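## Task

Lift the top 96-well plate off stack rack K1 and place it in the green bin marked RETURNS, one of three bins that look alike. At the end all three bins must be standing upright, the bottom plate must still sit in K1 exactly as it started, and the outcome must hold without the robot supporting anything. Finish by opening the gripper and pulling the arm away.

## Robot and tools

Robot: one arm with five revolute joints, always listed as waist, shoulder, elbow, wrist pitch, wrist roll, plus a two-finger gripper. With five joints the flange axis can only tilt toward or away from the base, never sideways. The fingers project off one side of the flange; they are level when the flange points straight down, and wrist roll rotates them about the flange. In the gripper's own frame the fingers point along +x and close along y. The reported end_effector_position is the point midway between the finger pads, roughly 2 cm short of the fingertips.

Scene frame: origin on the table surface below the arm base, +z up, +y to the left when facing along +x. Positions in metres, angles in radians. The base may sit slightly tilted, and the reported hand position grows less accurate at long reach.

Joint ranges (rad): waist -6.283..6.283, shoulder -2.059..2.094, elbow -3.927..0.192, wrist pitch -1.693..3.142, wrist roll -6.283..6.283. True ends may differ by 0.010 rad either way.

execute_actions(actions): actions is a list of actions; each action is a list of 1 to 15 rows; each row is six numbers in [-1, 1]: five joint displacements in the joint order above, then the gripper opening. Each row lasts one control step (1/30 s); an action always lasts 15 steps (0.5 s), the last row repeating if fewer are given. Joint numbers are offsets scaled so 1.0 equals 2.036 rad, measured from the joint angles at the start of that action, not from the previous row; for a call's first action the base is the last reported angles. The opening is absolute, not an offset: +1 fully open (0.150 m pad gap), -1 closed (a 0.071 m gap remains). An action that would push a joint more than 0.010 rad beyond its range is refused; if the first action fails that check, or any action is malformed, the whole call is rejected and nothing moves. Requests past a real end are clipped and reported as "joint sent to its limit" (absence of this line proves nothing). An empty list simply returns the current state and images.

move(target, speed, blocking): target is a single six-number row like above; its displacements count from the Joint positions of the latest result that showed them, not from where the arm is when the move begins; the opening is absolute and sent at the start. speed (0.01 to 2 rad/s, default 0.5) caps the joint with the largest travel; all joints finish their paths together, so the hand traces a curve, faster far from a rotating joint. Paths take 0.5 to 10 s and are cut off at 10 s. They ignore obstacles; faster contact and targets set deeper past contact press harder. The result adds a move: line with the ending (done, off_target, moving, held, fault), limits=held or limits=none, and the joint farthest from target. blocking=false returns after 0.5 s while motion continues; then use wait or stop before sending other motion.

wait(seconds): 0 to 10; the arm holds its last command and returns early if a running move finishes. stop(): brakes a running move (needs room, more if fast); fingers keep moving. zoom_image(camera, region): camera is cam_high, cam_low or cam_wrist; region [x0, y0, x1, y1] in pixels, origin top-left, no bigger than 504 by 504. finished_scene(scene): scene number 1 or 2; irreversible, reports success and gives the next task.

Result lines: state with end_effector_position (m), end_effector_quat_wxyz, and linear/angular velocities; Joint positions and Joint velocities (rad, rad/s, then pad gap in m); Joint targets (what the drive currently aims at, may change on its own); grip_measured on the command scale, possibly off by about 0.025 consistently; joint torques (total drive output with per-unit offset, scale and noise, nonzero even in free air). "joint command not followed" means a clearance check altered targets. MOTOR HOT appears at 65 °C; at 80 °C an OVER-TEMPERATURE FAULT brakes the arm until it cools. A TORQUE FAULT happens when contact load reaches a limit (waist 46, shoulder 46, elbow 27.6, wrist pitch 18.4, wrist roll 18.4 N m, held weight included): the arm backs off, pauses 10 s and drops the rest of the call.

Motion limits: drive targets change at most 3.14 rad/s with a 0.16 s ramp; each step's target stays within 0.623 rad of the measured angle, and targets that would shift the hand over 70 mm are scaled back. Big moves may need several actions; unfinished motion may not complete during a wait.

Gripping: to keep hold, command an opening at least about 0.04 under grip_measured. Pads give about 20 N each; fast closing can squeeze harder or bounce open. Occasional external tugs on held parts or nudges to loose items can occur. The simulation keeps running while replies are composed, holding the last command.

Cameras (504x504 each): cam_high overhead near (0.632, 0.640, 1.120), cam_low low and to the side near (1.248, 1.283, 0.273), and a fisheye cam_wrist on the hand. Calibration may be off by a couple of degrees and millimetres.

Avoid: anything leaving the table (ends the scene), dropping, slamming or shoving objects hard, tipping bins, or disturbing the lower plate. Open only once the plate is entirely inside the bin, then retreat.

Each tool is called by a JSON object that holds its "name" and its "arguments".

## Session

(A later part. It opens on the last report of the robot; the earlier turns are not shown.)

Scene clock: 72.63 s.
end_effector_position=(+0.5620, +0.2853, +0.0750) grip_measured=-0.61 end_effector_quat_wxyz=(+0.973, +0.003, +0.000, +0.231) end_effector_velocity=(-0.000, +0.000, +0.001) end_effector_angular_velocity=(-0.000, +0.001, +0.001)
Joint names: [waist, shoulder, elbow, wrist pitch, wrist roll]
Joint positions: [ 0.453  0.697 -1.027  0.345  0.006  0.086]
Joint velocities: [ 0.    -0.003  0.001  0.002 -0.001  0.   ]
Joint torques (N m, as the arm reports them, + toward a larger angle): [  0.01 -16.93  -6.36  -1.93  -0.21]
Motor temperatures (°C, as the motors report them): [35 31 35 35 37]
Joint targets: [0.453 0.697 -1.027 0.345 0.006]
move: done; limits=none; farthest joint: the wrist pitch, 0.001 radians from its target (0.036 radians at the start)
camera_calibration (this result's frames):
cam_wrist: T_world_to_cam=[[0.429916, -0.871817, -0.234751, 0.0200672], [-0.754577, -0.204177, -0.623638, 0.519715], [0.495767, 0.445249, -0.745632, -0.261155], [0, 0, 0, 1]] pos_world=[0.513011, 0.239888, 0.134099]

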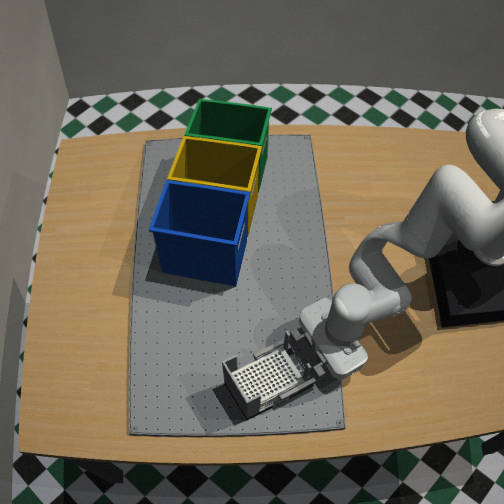

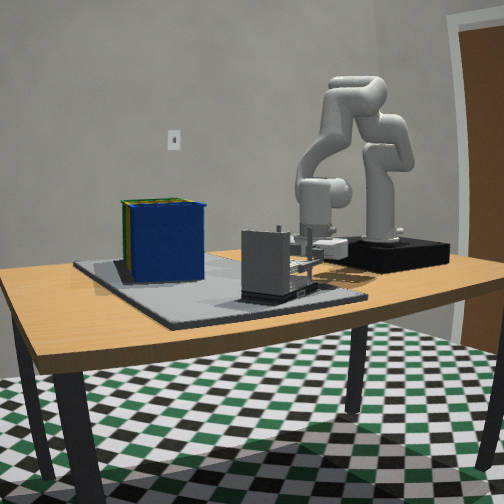

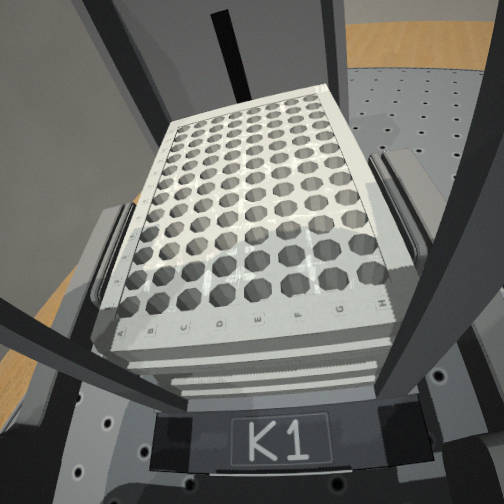

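{"name": "move", "arguments": {"target": [0.00028, -0.056381, 0.01732, 0.03906, 0.00028, -0.8], "speed": 0.12}}

Scene clock: 74.63 s.
end_effector_position=(+0.5621, +0.2853, +0.1149) grip_measured=-0.61 end_effector_quat_wxyz=(+0.973, +0.003, +0.000, +0.231) end_effector_velocity=(-0.000, -0.000, +0.000) end_effector_angular_velocity=(-0.001, +0.002, +0.000)
Joint names: [waist, shoulder, elbow, wrist pitch, wrist roll]
Joint positions: [ 0.454  0.582 -0.992  0.424  0.006  0.086]
Joint velocities: [ 0.    -0.001  0.     0.004  0.     0.   ]
Joint torques (N m, as the arm reports them, + toward a larger angle): [  0.06 -16.65  -7.05  -2.01  -0.3 ]
Motor temperatures (°C, as the motors report them): [35 31 35 35 37]
Joint targets: [0.454 0.582 -0.992 0.425 0.006]
move: done; limits=none; farthest joint: the elbow, 0.001 radians from its target (0.036 radians at the start)
camera_calibration (this result's frames):
cam_wrist: T_world_to_cam=[[0.429926, -0.871813, -0.234745, 0.0294454], [-0.754472, -0.204097, -0.623792, 0.544635], [0.495919, 0.445293, -0.745505, -0.23152], [0, 0, 0, 1]] pos_world=[0.513068, 0.239924, 0.174052]

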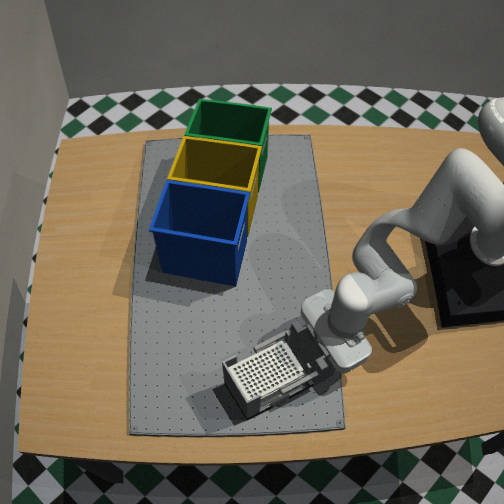

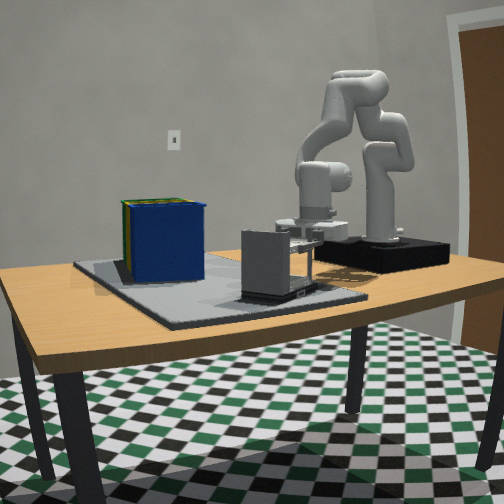

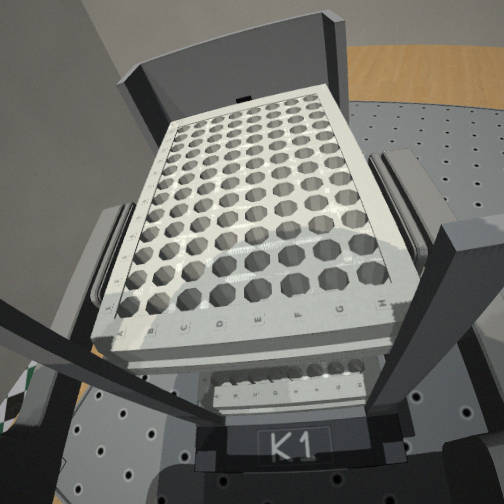

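{"name": "move", "arguments": {"target": [0.00028, -0.053124, 0.009543, 0.043581, 0.00028, -0.8], "speed": 0.12}}

Scene clock: 76.23 s.
end_effector_position=(+0.5622, +0.2854, +0.1549) grip_measured=-0.61 end_effector_quat_wxyz=(+0.973, +0.003, +0.000, +0.231) end_effector_velocity=(-0.001, -0.000, -0.000) end_effector_angular_velocity=(-0.001, +0.002, -0.001)
Joint names: [waist, shoulder, elbow, wrist pitch, wrist roll]
Joint positions: [ 0.454  0.475 -0.973  0.513  0.007  0.086]
Joint velocities: [ 0.    -0.002  0.001  0.003  0.001 -0.   ]
Joint torques (N m, as the arm reports them, + toward a larger angle): [ -0.12 -16.78  -8.07  -2.33  -0.31]
Motor temperatures (°C, as the motors report them): [35 31 35 35 37]
Joint targets: [0.454 0.474 -0.973 0.513 0.007]
move: done; limits=none; farthest joint: the shoulder, 0.001 radians from its target (0.108 radians at the start)
camera_calibration (this result's frames):
cam_wrist: T_world_to_cam=[[0.42996, -0.871798, -0.234742, 0.0388185], [-0.754315, -0.203996, -0.624015, 0.56959], [0.496128, 0.44537, -0.74532, -0.20194], [0, 0, 0, 1]] pos_world=[0.513148, 0.239974, 0.214036]

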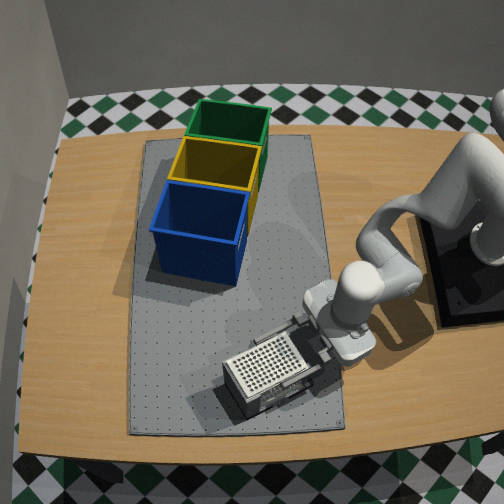

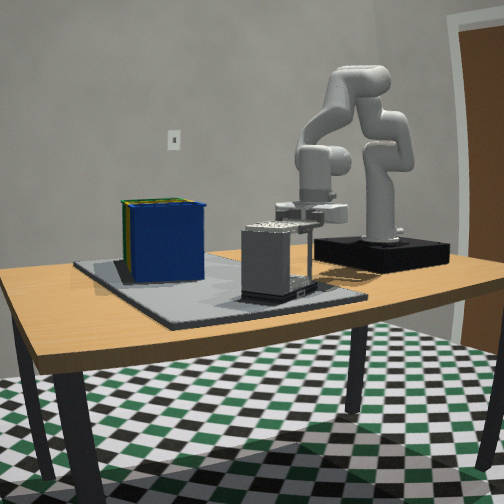

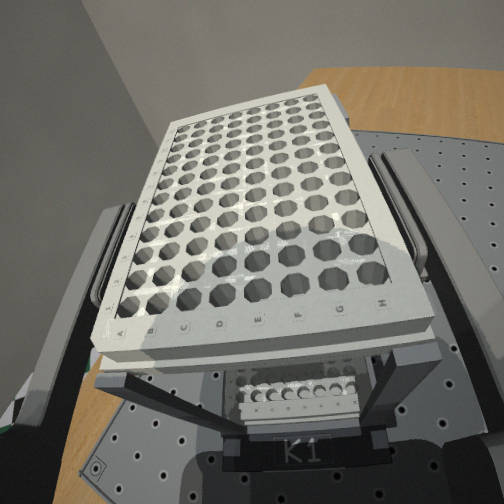

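{"name": "move", "arguments": {"target": [0.00028, -0.048924, 0.001683, 0.047241, 0.00028, -0.8], "speed": 0.12}}

Scene clock: 78.57 s.
end_effector_position=(+0.5620, +0.2853, +0.1944) grip_measured=-0.61 end_effector_quat_wxyz=(+0.973, +0.003, +0.001, +0.231) end_effector_velocity=(+0.001, +0.000, +0.003) end_effector_angular_velocity=(+0.002, -0.005, -0.001)
Joint names: [waist, shoulder, elbow, wrist pitch, wrist roll]
Joint positions: [ 0.455  0.376 -0.969  0.609  0.008  0.086]
Joint velocities: [-0.    -0.003 -0.002 -0.     0.001 -0.   ]
Joint torques (N m, as the arm reports them, + toward a larger angle): [  0.03 -15.8   -8.24  -2.06  -0.33]
Motor temperatures (°C, as the motors report them): [35 31 35 35 37]
Joint targets: [0.455 0.375 -0.970 0.609 0.008]
move: done; limits=none; farthest joint: the waist, 0.000 radians from its target (0.000 radians at the start)
camera_calibration (this result's frames):
cam_wrist: T_world_to_cam=[[0.429705, -0.87193, -0.234715, 0.0482635], [-0.755011, -0.204365, -0.623051, 0.594286], [0.49529, 0.444941, -0.746134, -0.171636], [0, 0, 0, 1]] pos_world=[0.512963, 0.239901, 0.253535]

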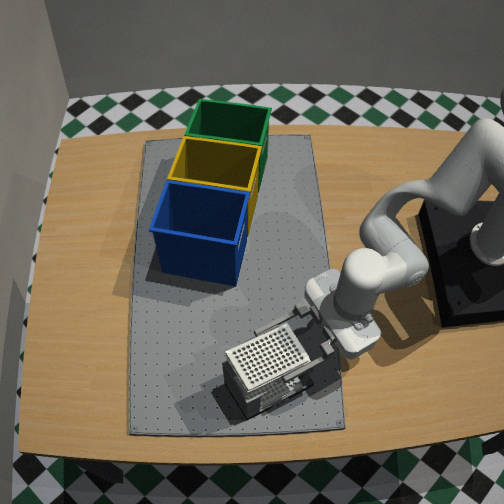

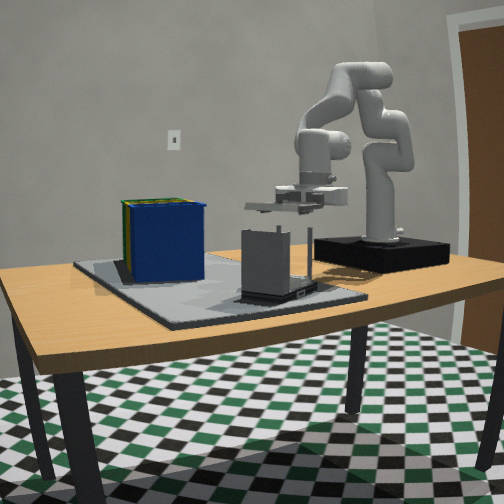

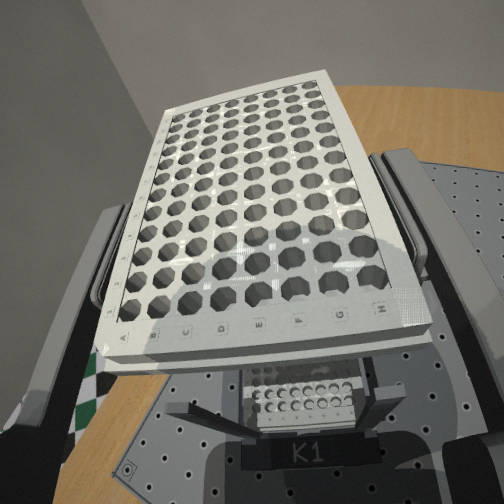

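{"name": "zoom_image", "arguments": {"camera": "cam_low", "region": [235, 165, 355, 305]}}

{"name": "zoom_image", "arguments": {"camera": "cam_high", "region": [210, 280, 370, 430]}}

Region (235, 165, 355, 305) of cam_low's 504x504 image, scaled by 3.600, with more detail than that image has; it fills the left 432 columns of this view, and the rest is white.

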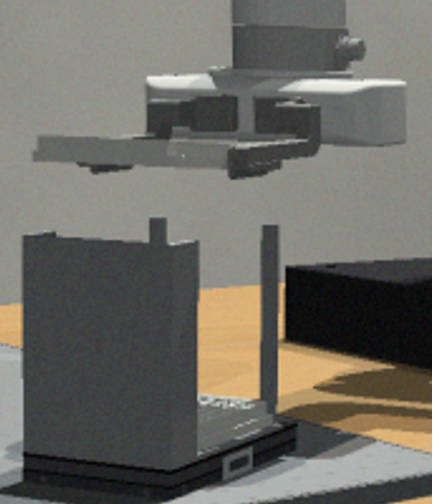

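Region (210, 280, 370, 430) of cam_high's 504x504 image, scaled by 3.150, with more detail than that image has; it fills the top 472 rows of this view, and the rest is white.

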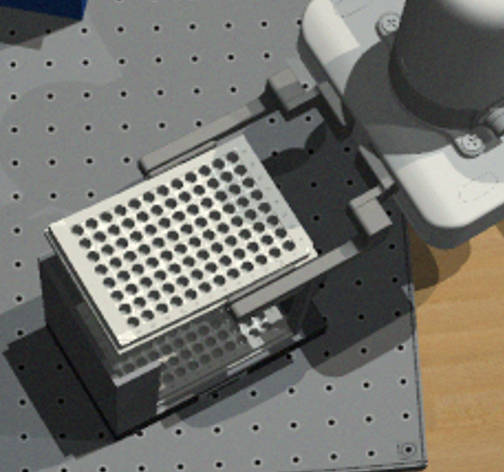

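{"name": "move", "arguments": {"target": [-0.25147, 0.088397, -0.327726, -0.53739, 0.933202, -0.85], "speed": 1.0}}

Scene clock: 99.87 s.
end_effector_position=(+0.6703, -0.1718, +0.4820) grip_measured=-0.61 end_effector_quat_wxyz=(+0.393, +0.573, -0.418, -0.586) end_effector_velocity=(-0.000, -0.001, +0.001) end_effector_angular_velocity=(+0.003, -0.004, -0.002)
Joint names: [waist, shoulder, elbow, wrist pitch, wrist roll]
Joint positions: [-0.057  0.556 -1.636 -0.485  1.907  0.086]
Joint velocities: [-0.002  0.    -0.002 -0.002  0.003  0.   ]
Joint torques (N m, as the arm reports them, + toward a larger angle): [  0.18 -19.75 -10.38  -1.73  -0.44]
Motor temperatures (°C, as the motors report them): [35 31 36 35 37]
Joint targets: [-0.057 0.555 -1.637 -0.485 1.907]
move: done; limits=none; farthest joint: the wrist roll, 0.001 radians from its target (1.900 radians at the start)
camera_calibration (this result's frames):
cam_wrist: T_world_to_cam=[[0.245918, 0.330922, -0.911052, 0.326498], [0.64741, 0.643438, 0.40847, -0.529705], [0.721377, -0.690274, -0.056009, -0.486549], [0, 0, 0, 1]] pos_world=[0.61363, -0.103065, 0.486574]

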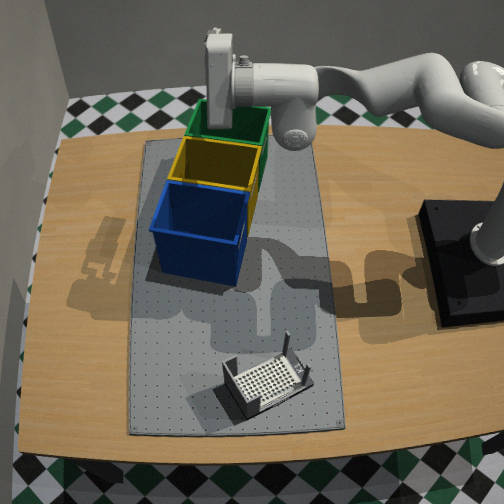

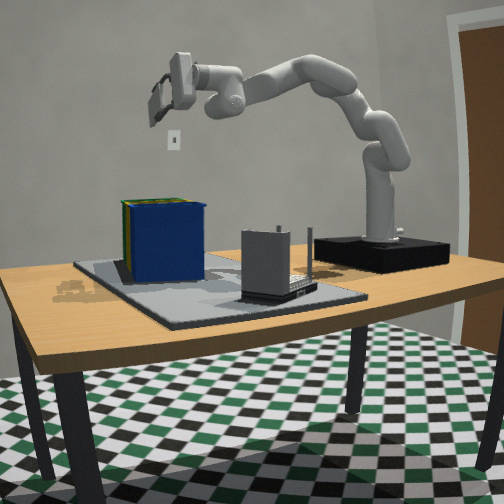

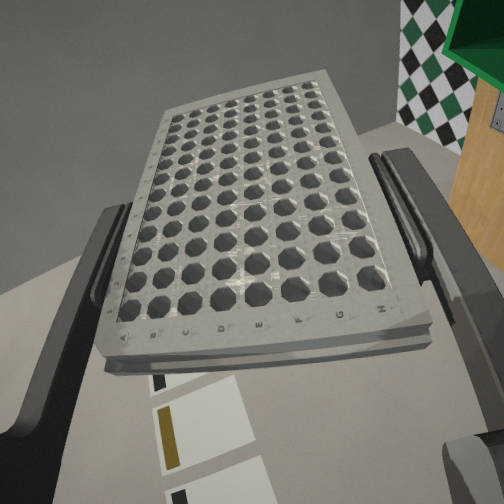

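{"name": "move", "arguments": {"target": [-0.166749, 0.043933, 0.032883, -0.077013, 0.598379, -0.85], "speed": 0.9}}

Scene clock: 102.67 s.
end_effector_position=(+0.6284, -0.2564, +0.3112) grip_measured=-0.62 end_effector_quat_wxyz=(-0.133, +0.695, -0.133, -0.694) end_effector_velocity=(-0.000, -0.000, +0.000) end_effector_angular_velocity=(+0.003, -0.002, -0.001)
Joint names: [waist, shoulder, elbow, wrist pitch, wrist roll]
Joint positions: [-0.396  0.645 -1.569 -0.641  3.125  0.086]
Joint velocities: [-0.001  0.    -0.    -0.     0.003  0.   ]
Joint torques (N m, as the arm reports them, + toward a larger angle): [  0.33 -19.73  -9.89  -1.77  -0.24]
Motor temperatures (°C, as the motors report them): [35 31 36 35 37]
Joint targets: [-0.396 0.645 -1.569 -0.641 3.125]
move: done; limits=none; farthest joint: the waist, 0.001 radians from its target (0.340 radians at the start)
camera_calibration (this result's frames):
cam_wrist: T_world_to_cam=[[0.571534, 0.820551, 0.00666943, -0.15547], [0.523709, -0.371009, 0.766864, -0.672264], [0.631726, -0.434796, -0.641775, -0.220162], [0, 0, 0, 1]] pos_world=[0.58001, -0.21757, 0.375277]

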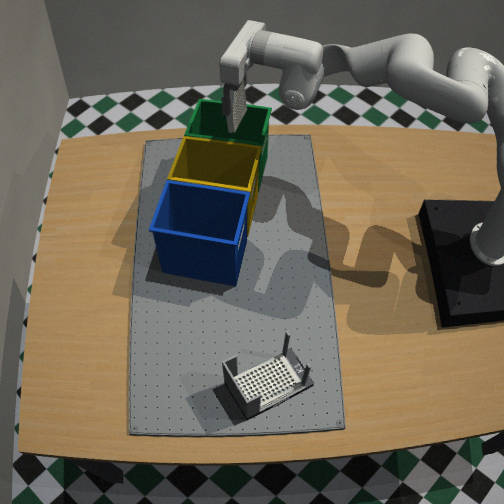

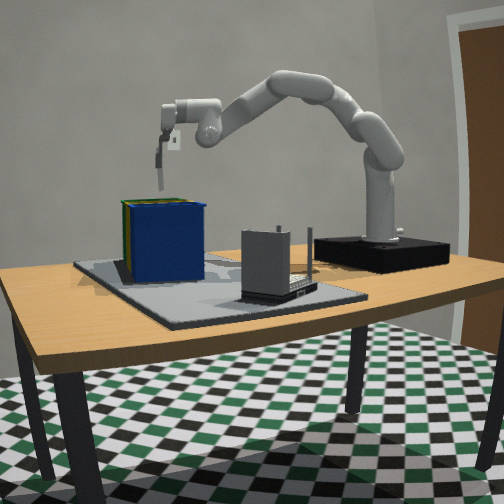

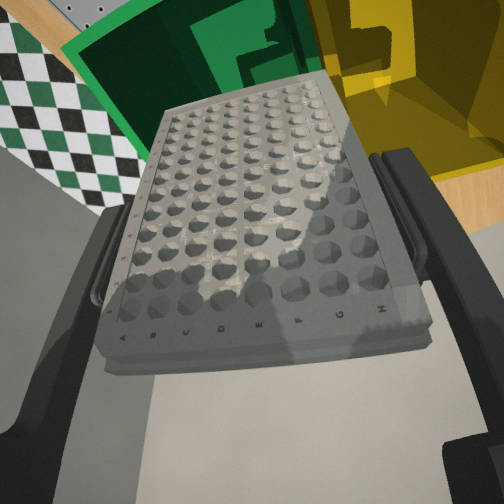

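{"name": "zoom_image", "arguments": {"camera": "cam_wrist", "region": [40, 0, 360, 180]}}

{"name": "zoom_image", "arguments": {"camera": "cam_high", "region": [170, 10, 340, 170]}}

Region (40, 0, 360, 180) of cam_wrist's 504x504 image, scaled by 1.575, with more detail than that image has; it fills the top 284 rows of this view, and the rest is white.

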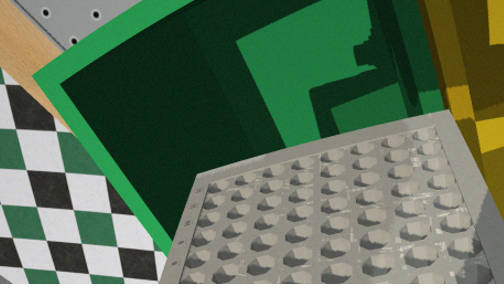

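Region (170, 10, 340, 170) of cam_high's 504x504 image, scaled by 2.965, with more detail than that image has; it fills the top 474 rows of this view, and the rest is white.

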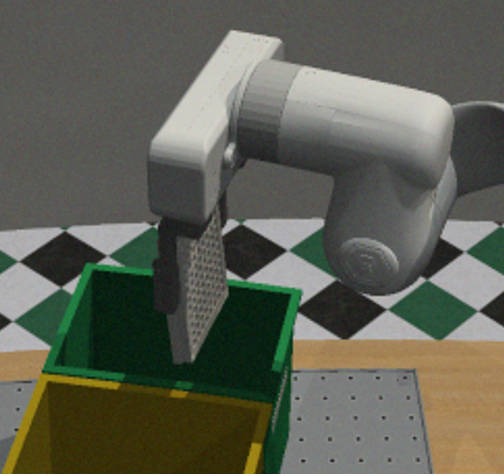

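{"name": "zoom_image", "arguments": {"camera": "cam_wrist", "region": [250, 0, 370, 100]}}

{"name": "zoom_image", "arguments": {"camera": "cam_wrist", "region": [50, 0, 200, 170]}}

Region (250, 0, 370, 100) of cam_wrist's 504x504 image, scaled by 4.200, with more detail than that image has.

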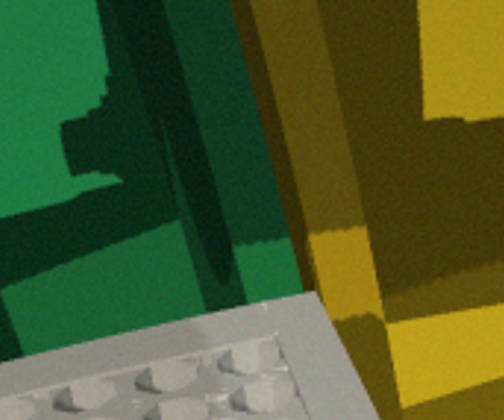

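Region (50, 0, 200, 170) of cam_wrist's 504x504 image, scaled by 2.965, with more detail than that image has; it fills the left 445 columns of this view, and the rest is white.

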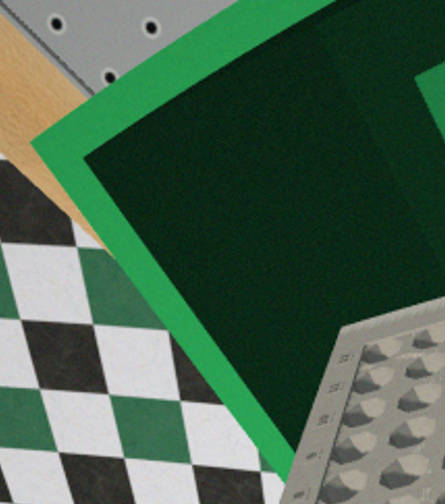

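{"name": "move", "arguments": {"target": [-0.016257, 0, 0, 0, 0, -0.85], "speed": 0.15}}

Scene clock: 108.70 s.
end_effector_position=(+0.6198, -0.2769, +0.3108) grip_measured=-0.62 end_effector_quat_wxyz=(-0.144, +0.692, -0.144, -0.692) end_effector_velocity=(-0.001, -0.001, -0.001) end_effector_angular_velocity=(+0.000, +0.000, -0.002)
Joint names: [waist, shoulder, elbow, wrist pitch, wrist roll]
Joint positions: [-0.429  0.645 -1.569 -0.641  3.125  0.086]
Joint velocities: [-0.002  0.     0.001 -0.001  0.     0.   ]
Joint torques (N m, as the arm reports them, + toward a larger angle): [  0.59 -19.96  -9.85  -1.58  -0.3 ]
Motor temperatures (°C, as the motors report them): [35 31 36 35 37]
Joint targets: [-0.429 0.645 -1.569 -0.641 3.125]
move: done; limits=none; farthest joint: the waist, 0.001 radians from its target (0.033 radians at the start)
camera_calibration (this result's frames):
cam_wrist: T_world_to_cam=[[0.598042, 0.801437, 0.00671868, -0.155476], [0.511623, -0.388205, 0.766511, -0.672241], [0.616918, -0.454968, -0.642196, -0.220136], [0, 0, 0, 1]] pos_world=[0.572721, -0.236518, 0.374954]

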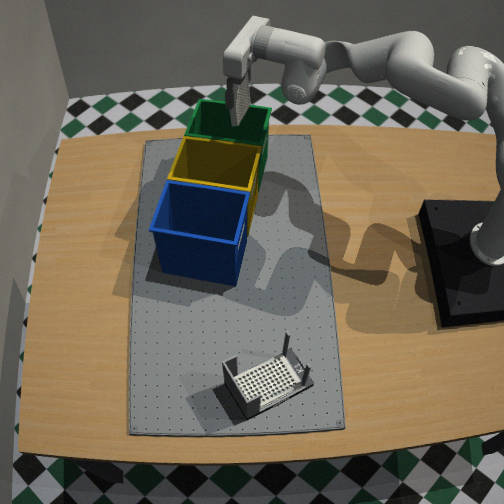

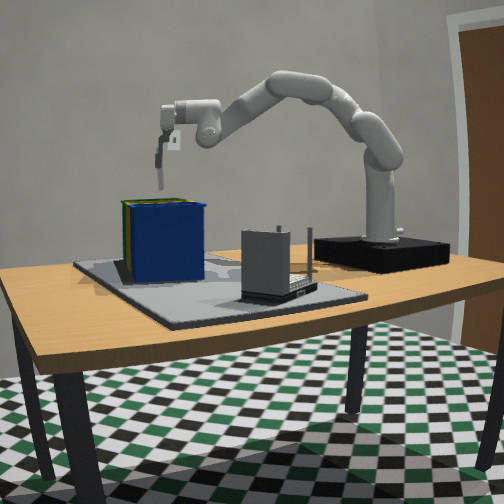

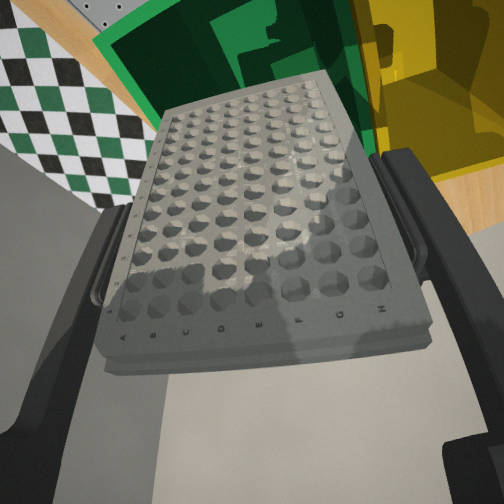

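{"name": "zoom_image", "arguments": {"camera": "cam_wrist", "region": [70, 0, 210, 140]}}

{"name": "zoom_image", "arguments": {"camera": "cam_wrist", "region": [290, 0, 430, 170]}}

Region (70, 0, 210, 140) of cam_wrist's 504x504 image, scaled by 3.600, with more detail than that image has.

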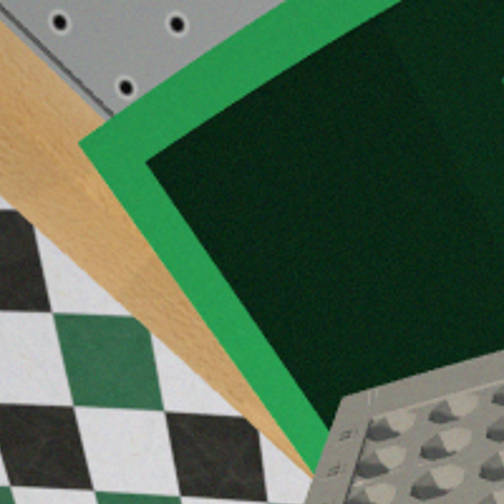

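Region (290, 0, 430, 170) of cam_wrist's 504x504 image, scaled by 2.965, with more detail than that image has; it fills the left 415 columns of this view, and the rest is white.

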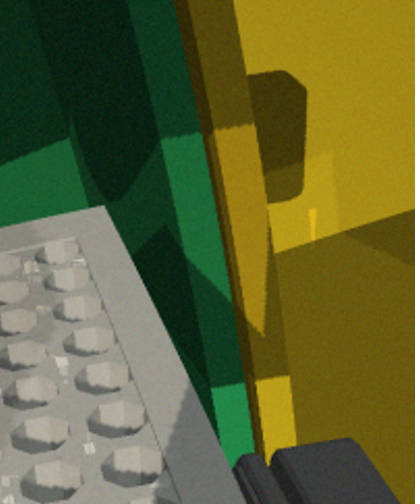

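{"name": "move", "arguments": {"target": [-0.0003, 0.076201, 0.004553, -0.080754, 0, -0.85], "speed": 0.15}}

Scene clock: 113.37 s.
end_effector_position=(+0.6203, -0.2761, +0.2254) grip_measured=-0.62 end_effector_quat_wxyz=(-0.144, +0.692, -0.145, -0.692) end_effector_velocity=(-0.001, +0.000, -0.003) end_effector_angular_velocity=(+0.001, +0.003, +0.000)
Joint names: [waist, shoulder, elbow, wrist pitch, wrist roll]
Joint positions: [-0.429  0.799 -1.56  -0.805  3.125  0.086]
Joint velocities: [ 0.     0.005  0.001 -0.003 -0.001  0.   ]
Joint torques (N m, as the arm reports them, + toward a larger angle): [  0.28 -20.54  -9.04  -1.57  -0.3 ]
Motor temperatures (°C, as the motors report them): [35 31 36 35 37]
Joint targets: [-0.429 0.800 -1.560 -0.806 3.125]
move: done; limits=none; farthest joint: the shoulder, 0.001 radians from its target (0.155 radians at the start)
camera_calibration (this result's frames):
cam_wrist: T_world_to_cam=[[0.598532, 0.80107, 0.00682812, -0.156307], [0.511056, -0.38838, 0.766801, -0.60648], [0.616912, -0.455465, -0.641849, -0.275149], [0, 0, 0, 1]] pos_world=[0.573243, -0.235653, 0.289512]

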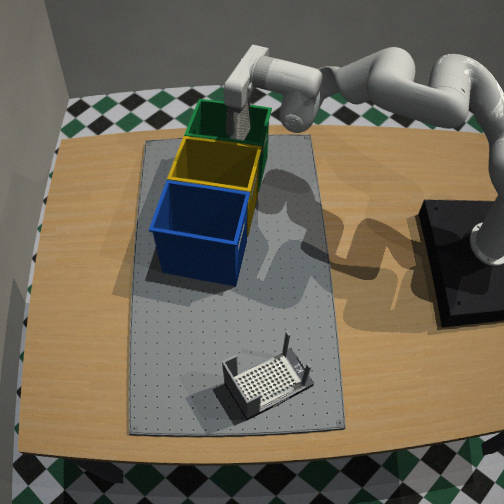

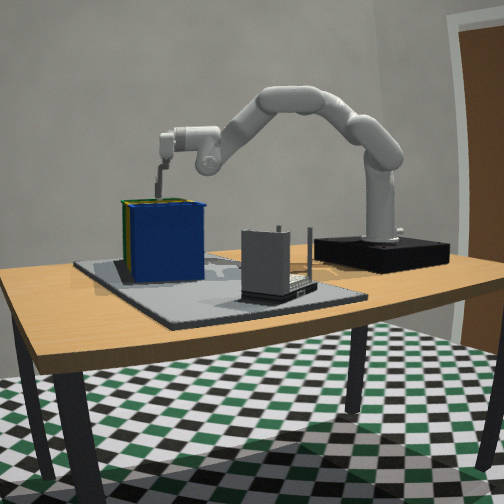

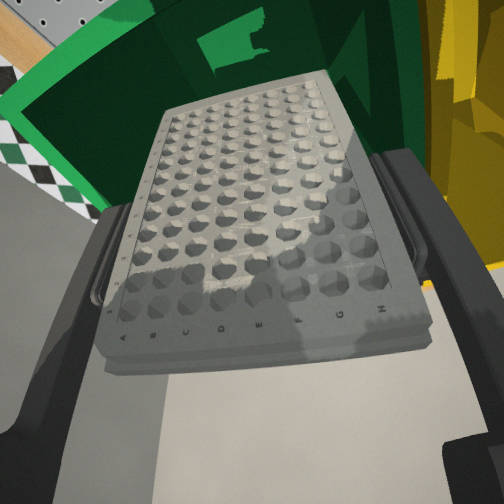

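{"name": "zoom_image", "arguments": {"camera": "cam_wrist", "region": [0, 70, 170, 240]}}

{"name": "zoom_image", "arguments": {"camera": "cam_wrist", "region": [340, 0, 480, 200]}}

{"name": "zoom_image", "arguments": {"camera": "cam_high", "region": [180, 40, 330, 170]}}

Region (0, 70, 170, 240) of cam_wrist's 504x504 image, scaled by 2.965, with more detail than that image has.

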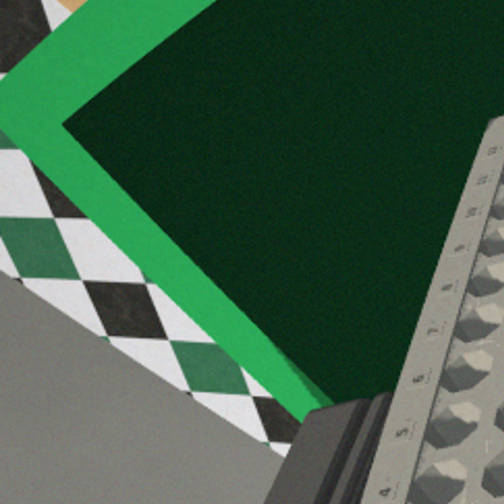

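Region (340, 0, 480, 200) of cam_wrist's 504x504 image, scaled by 2.520, with more detail than that image has; it fills the left 353 columns of this view, and the rest is white.

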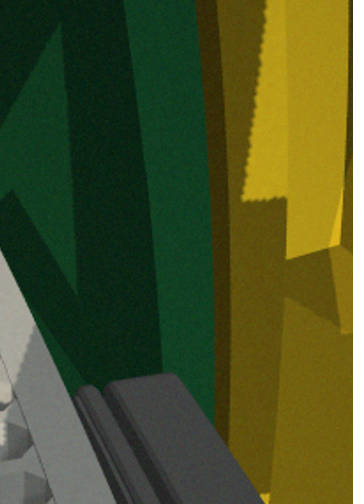

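Region (180, 40, 330, 170) of cam_high's 504x504 image, scaled by 3.360, with more detail than that image has; it fills the top 437 rows of this view, and the rest is white.

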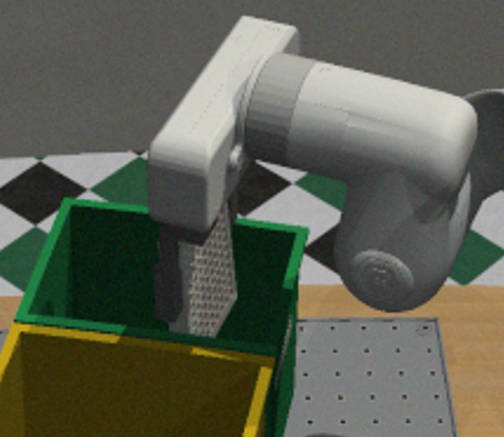

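{"name": "move", "arguments": {"target": [-0.00069, 0.00617, -0.00119, -0.00498, 0, -0.85], "speed": 0.03}}

Scene clock: 121.20 s.
end_effector_position=(+0.6200, -0.2769, +0.2195) grip_measured=-0.62 end_effector_quat_wxyz=(-0.145, +0.692, -0.145, -0.692) end_effector_velocity=(+0.000, -0.000, +0.000) end_effector_angular_velocity=(-0.001, -0.002, -0.000)
Joint names: [waist, shoulder, elbow, wrist pitch, wrist roll]
Joint positions: [-0.431  0.812 -1.563 -0.815  3.125  0.086]
Joint velocities: [-0.     0.001 -0.002 -0.001  0.     0.   ]
Joint torques (N m, as the arm reports them, + toward a larger angle): [  0.5  -20.51  -8.94  -1.68  -0.33]
Motor temperatures (°C, as the motors report them): [35 31 36 35 37]
Joint targets: [-0.431 0.812 -1.563 -0.816 3.125]
move: done; limits=none; farthest joint: the waist, 0.000 radians from its target (0.001 radians at the start)
camera_calibration (this result's frames):
cam_wrist: T_world_to_cam=[[0.599633, 0.800246, 0.00683699, -0.156369], [0.510512, -0.389084, 0.766806, -0.60198], [0.616293, -0.456312, -0.641843, -0.278942], [0, 0, 0, 1]] pos_world=[0.572993, -0.236371, 0.283634]

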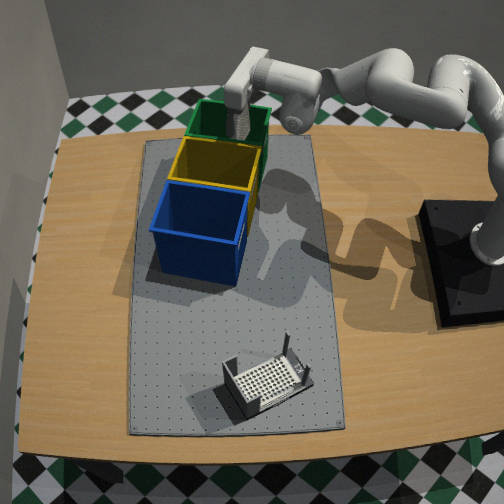

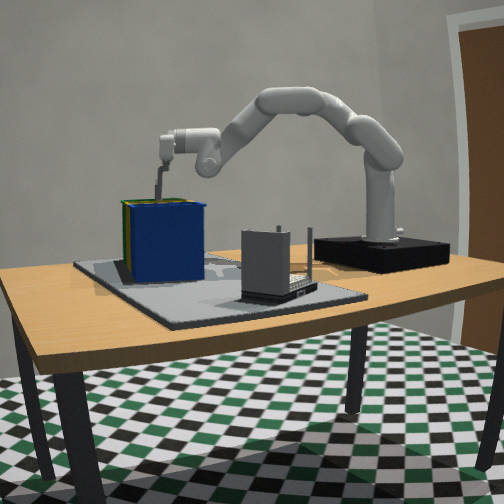

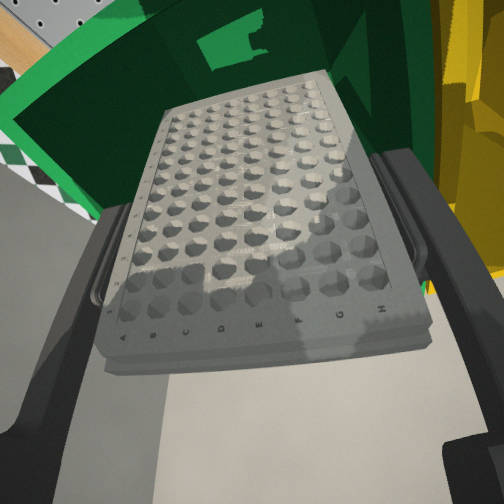

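{"name": "zoom_image", "arguments": {"camera": "cam_wrist", "region": [60, 160, 150, 250]}}

{"name": "zoom_image", "arguments": {"camera": "cam_wrist", "region": [360, 100, 460, 200]}}

Region (60, 160, 150, 250) of cam_wrist's 504x504 image, scaled by 5.600, with more detail than that image has.

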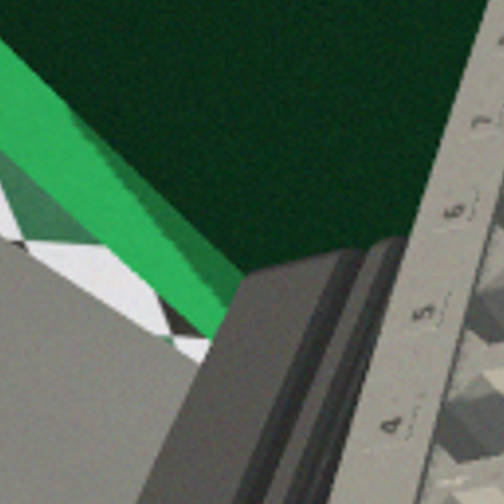

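Region (360, 100, 460, 200) of cam_wrist's 504x504 image, scaled by 5.040, with more detail than that image has.

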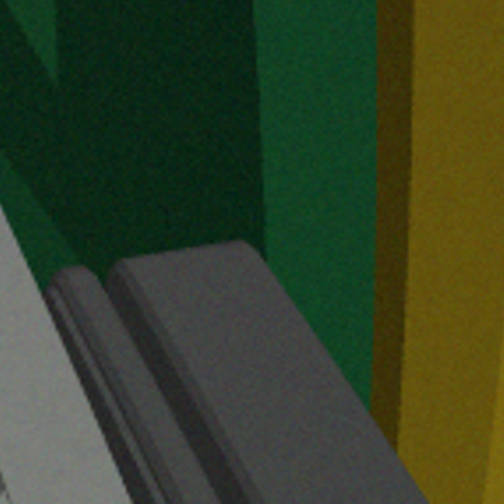

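{"name": "move", "arguments": {"target": [-0.0001, 0.00841, -0.00196, -0.00644, 0, -0.85], "speed": 0.02}}

Scene clock: 124.50 s.
end_effector_position=(+0.6201, -0.2769, +0.2116) grip_measured=-0.62 end_effector_quat_wxyz=(-0.145, +0.692, -0.145, -0.692) end_effector_velocity=(+0.000, +0.000, -0.000) end_effector_angular_velocity=(+0.000, -0.002, +0.000)
Joint names: [waist, shoulder, elbow, wrist pitch, wrist roll]
Joint positions: [-0.431  0.829 -1.567 -0.828  3.125  0.086]
Joint velocities: [ 0.     0.002 -0.002 -0.002  0.001  0.   ]
Joint torques (N m, as the arm reports them, + toward a larger angle): [  0.38 -20.53  -9.02  -1.74  -0.33]
Motor temperatures (°C, as the motors report them): [35 31 36 35 37]
Joint targets: [-0.431 0.829 -1.567 -0.829 3.125]
move: done; limits=none; farthest joint: the waist, 0.000 radians from its target (0.001 radians at the start)
camera_calibration (this result's frames):
cam_wrist: T_world_to_cam=[[0.599794, 0.800125, 0.00683089, -0.156454], [0.510455, -0.389196, 0.766786, -0.595987], [0.616184, -0.456427, -0.641866, -0.284002], [0, 0, 0, 1]] pos_world=[0.573062, -0.236399, 0.275772]

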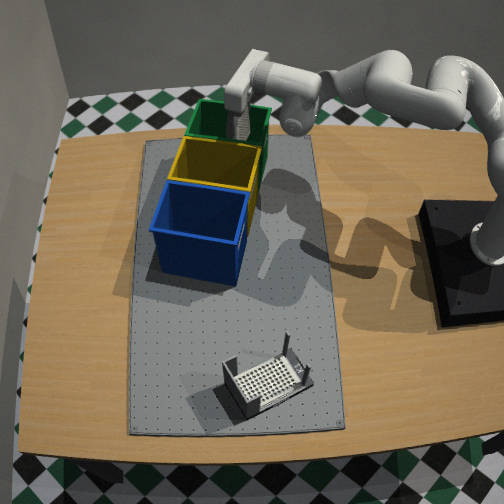

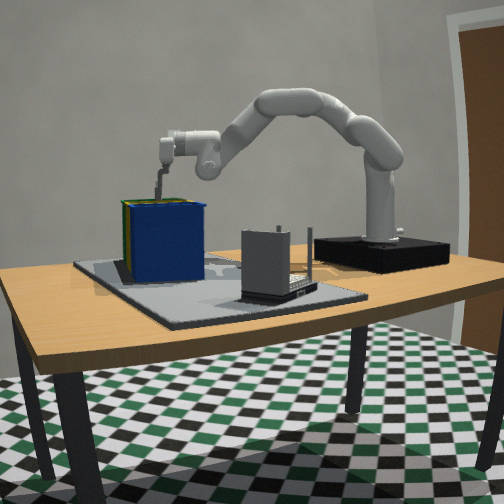

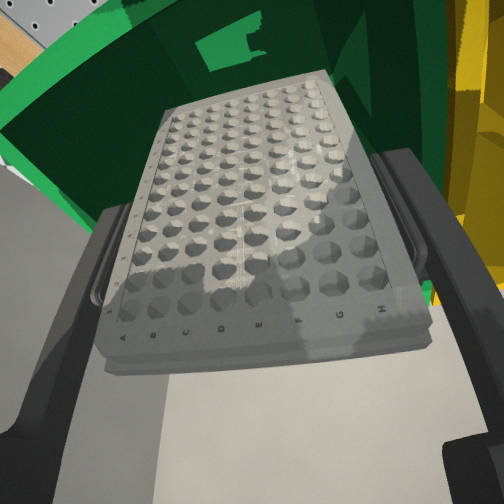

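{"name": "move", "arguments": {"target": [-0.00031, 0.028915, -0.00834, -0.020575, 0, -0.85], "speed": 0.04}}

Scene clock: 128.87 s.
end_effector_position=(+0.6201, -0.2769, +0.1852) grip_measured=-0.62 end_effector_quat_wxyz=(-0.145, +0.692, -0.145, -0.692) end_effector_velocity=(+0.000, -0.001, +0.000) end_effector_angular_velocity=(-0.002, -0.001, -0.000)
Joint names: [waist, shoulder, elbow, wrist pitch, wrist roll]
Joint positions: [-0.431  0.887 -1.584 -0.87   3.125  0.086]
Joint velocities: [-0.     0.001 -0.001 -0.002 -0.002  0.   ]
Joint torques (N m, as the arm reports them, + toward a larger angle): [  0.46 -20.69  -8.65  -1.72  -0.29]
Motor temperatures (°C, as the motors report them): [35 31 36 35 37]
Joint targets: [-0.431 0.887 -1.584 -0.870 3.125]
move: done; limits=none; farthest joint: the shoulder, 0.001 radians from its target (0.059 radians at the start)
camera_calibration (this result's frames):
cam_wrist: T_world_to_cam=[[0.600296, 0.799748, 0.00686371, -0.156706], [0.510118, -0.38948, 0.766867, -0.575652], [0.615974, -0.456846, -0.64177, -0.300987], [0, 0, 0, 1]] pos_world=[0.573121, -0.236384, 0.24936]

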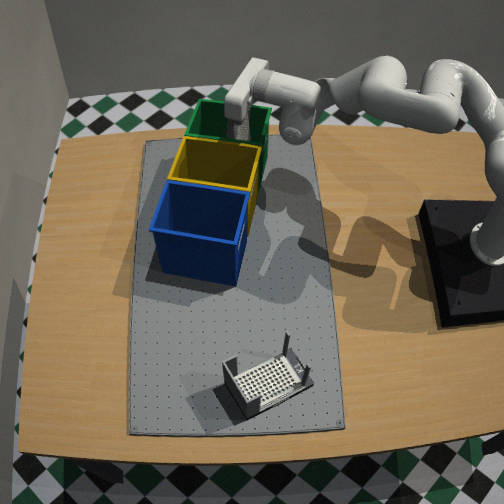

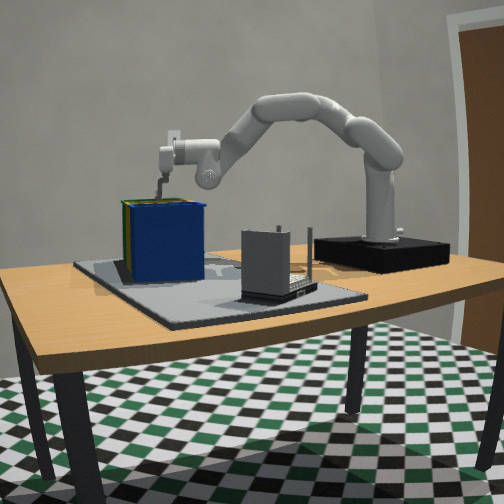

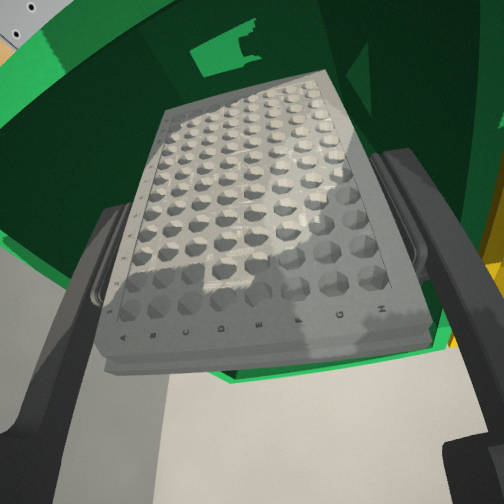

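{"name": "zoom_image", "arguments": {"camera": "cam_high", "region": [180, 50, 330, 180]}}

{"name": "zoom_image", "arguments": {"camera": "cam_low", "region": [110, 125, 240, 225]}}

Region (180, 50, 330, 180) of cam_high's 504x504 image, scaled by 3.360, with more detail than that image has; it fills the top 437 rows of this view, and the rest is white.

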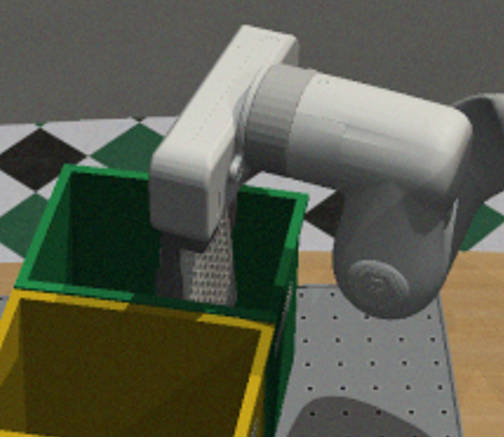

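Region (110, 125, 240, 225) of cam_low's 504x504 image, scaled by 3.877, with more detail than that image has; it fills the top 388 rows of this view, and the rest is white.

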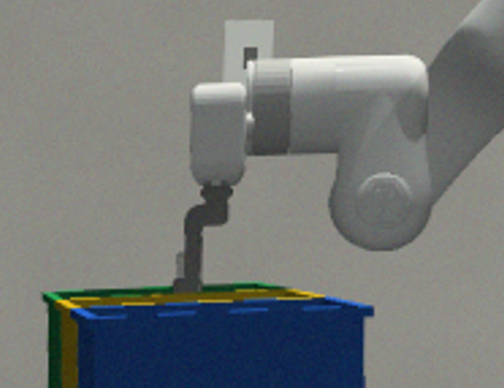

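{"name": "move", "arguments": {"target": [-0.00049, 0.049661, -0.02113, -0.028531, 0, -0.85], "speed": 0.05}}

Scene clock: 132.40 s.
end_effector_position=(+0.6202, -0.2769, +0.1432) grip_measured=-0.62 end_effector_quat_wxyz=(-0.145, +0.692, -0.146, -0.692) end_effector_velocity=(-0.000, -0.000, -0.001) end_effector_angular_velocity=(+0.000, +0.000, -0.001)
Joint names: [waist, shoulder, elbow, wrist pitch, wrist roll]
Joint positions: [-0.432  0.988 -1.627 -0.928  3.125  0.086]
Joint velocities: [-0.001  0.003 -0.    -0.002  0.     0.   ]
Joint torques (N m, as the arm reports them, + toward a larger angle): [  0.71 -20.78  -8.27  -1.7   -0.28]
Motor temperatures (°C, as the motors report them): [35 31 36 35 37]
Joint targets: [-0.432 0.988 -1.627 -0.928 3.125]
move: done; limits=none; farthest joint: the waist, 0.000 radians from its target (0.001 radians at the start)
camera_calibration (this result's frames):
cam_wrist: T_world_to_cam=[[0.601093, 0.799149, 0.0069071, -0.1571], [0.509609, -0.389939, 0.766972, -0.543289], [0.615618, -0.457501, -0.641644, -0.327981], [0, 0, 0, 1]] pos_world=[0.573208, -0.236355, 0.207326]

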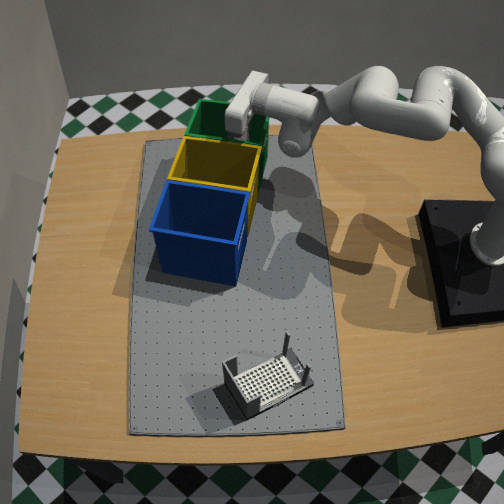

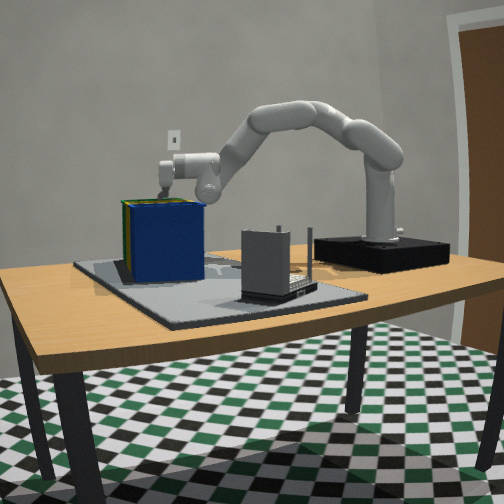

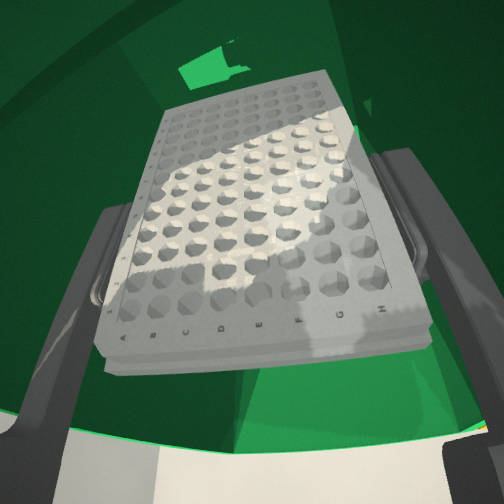

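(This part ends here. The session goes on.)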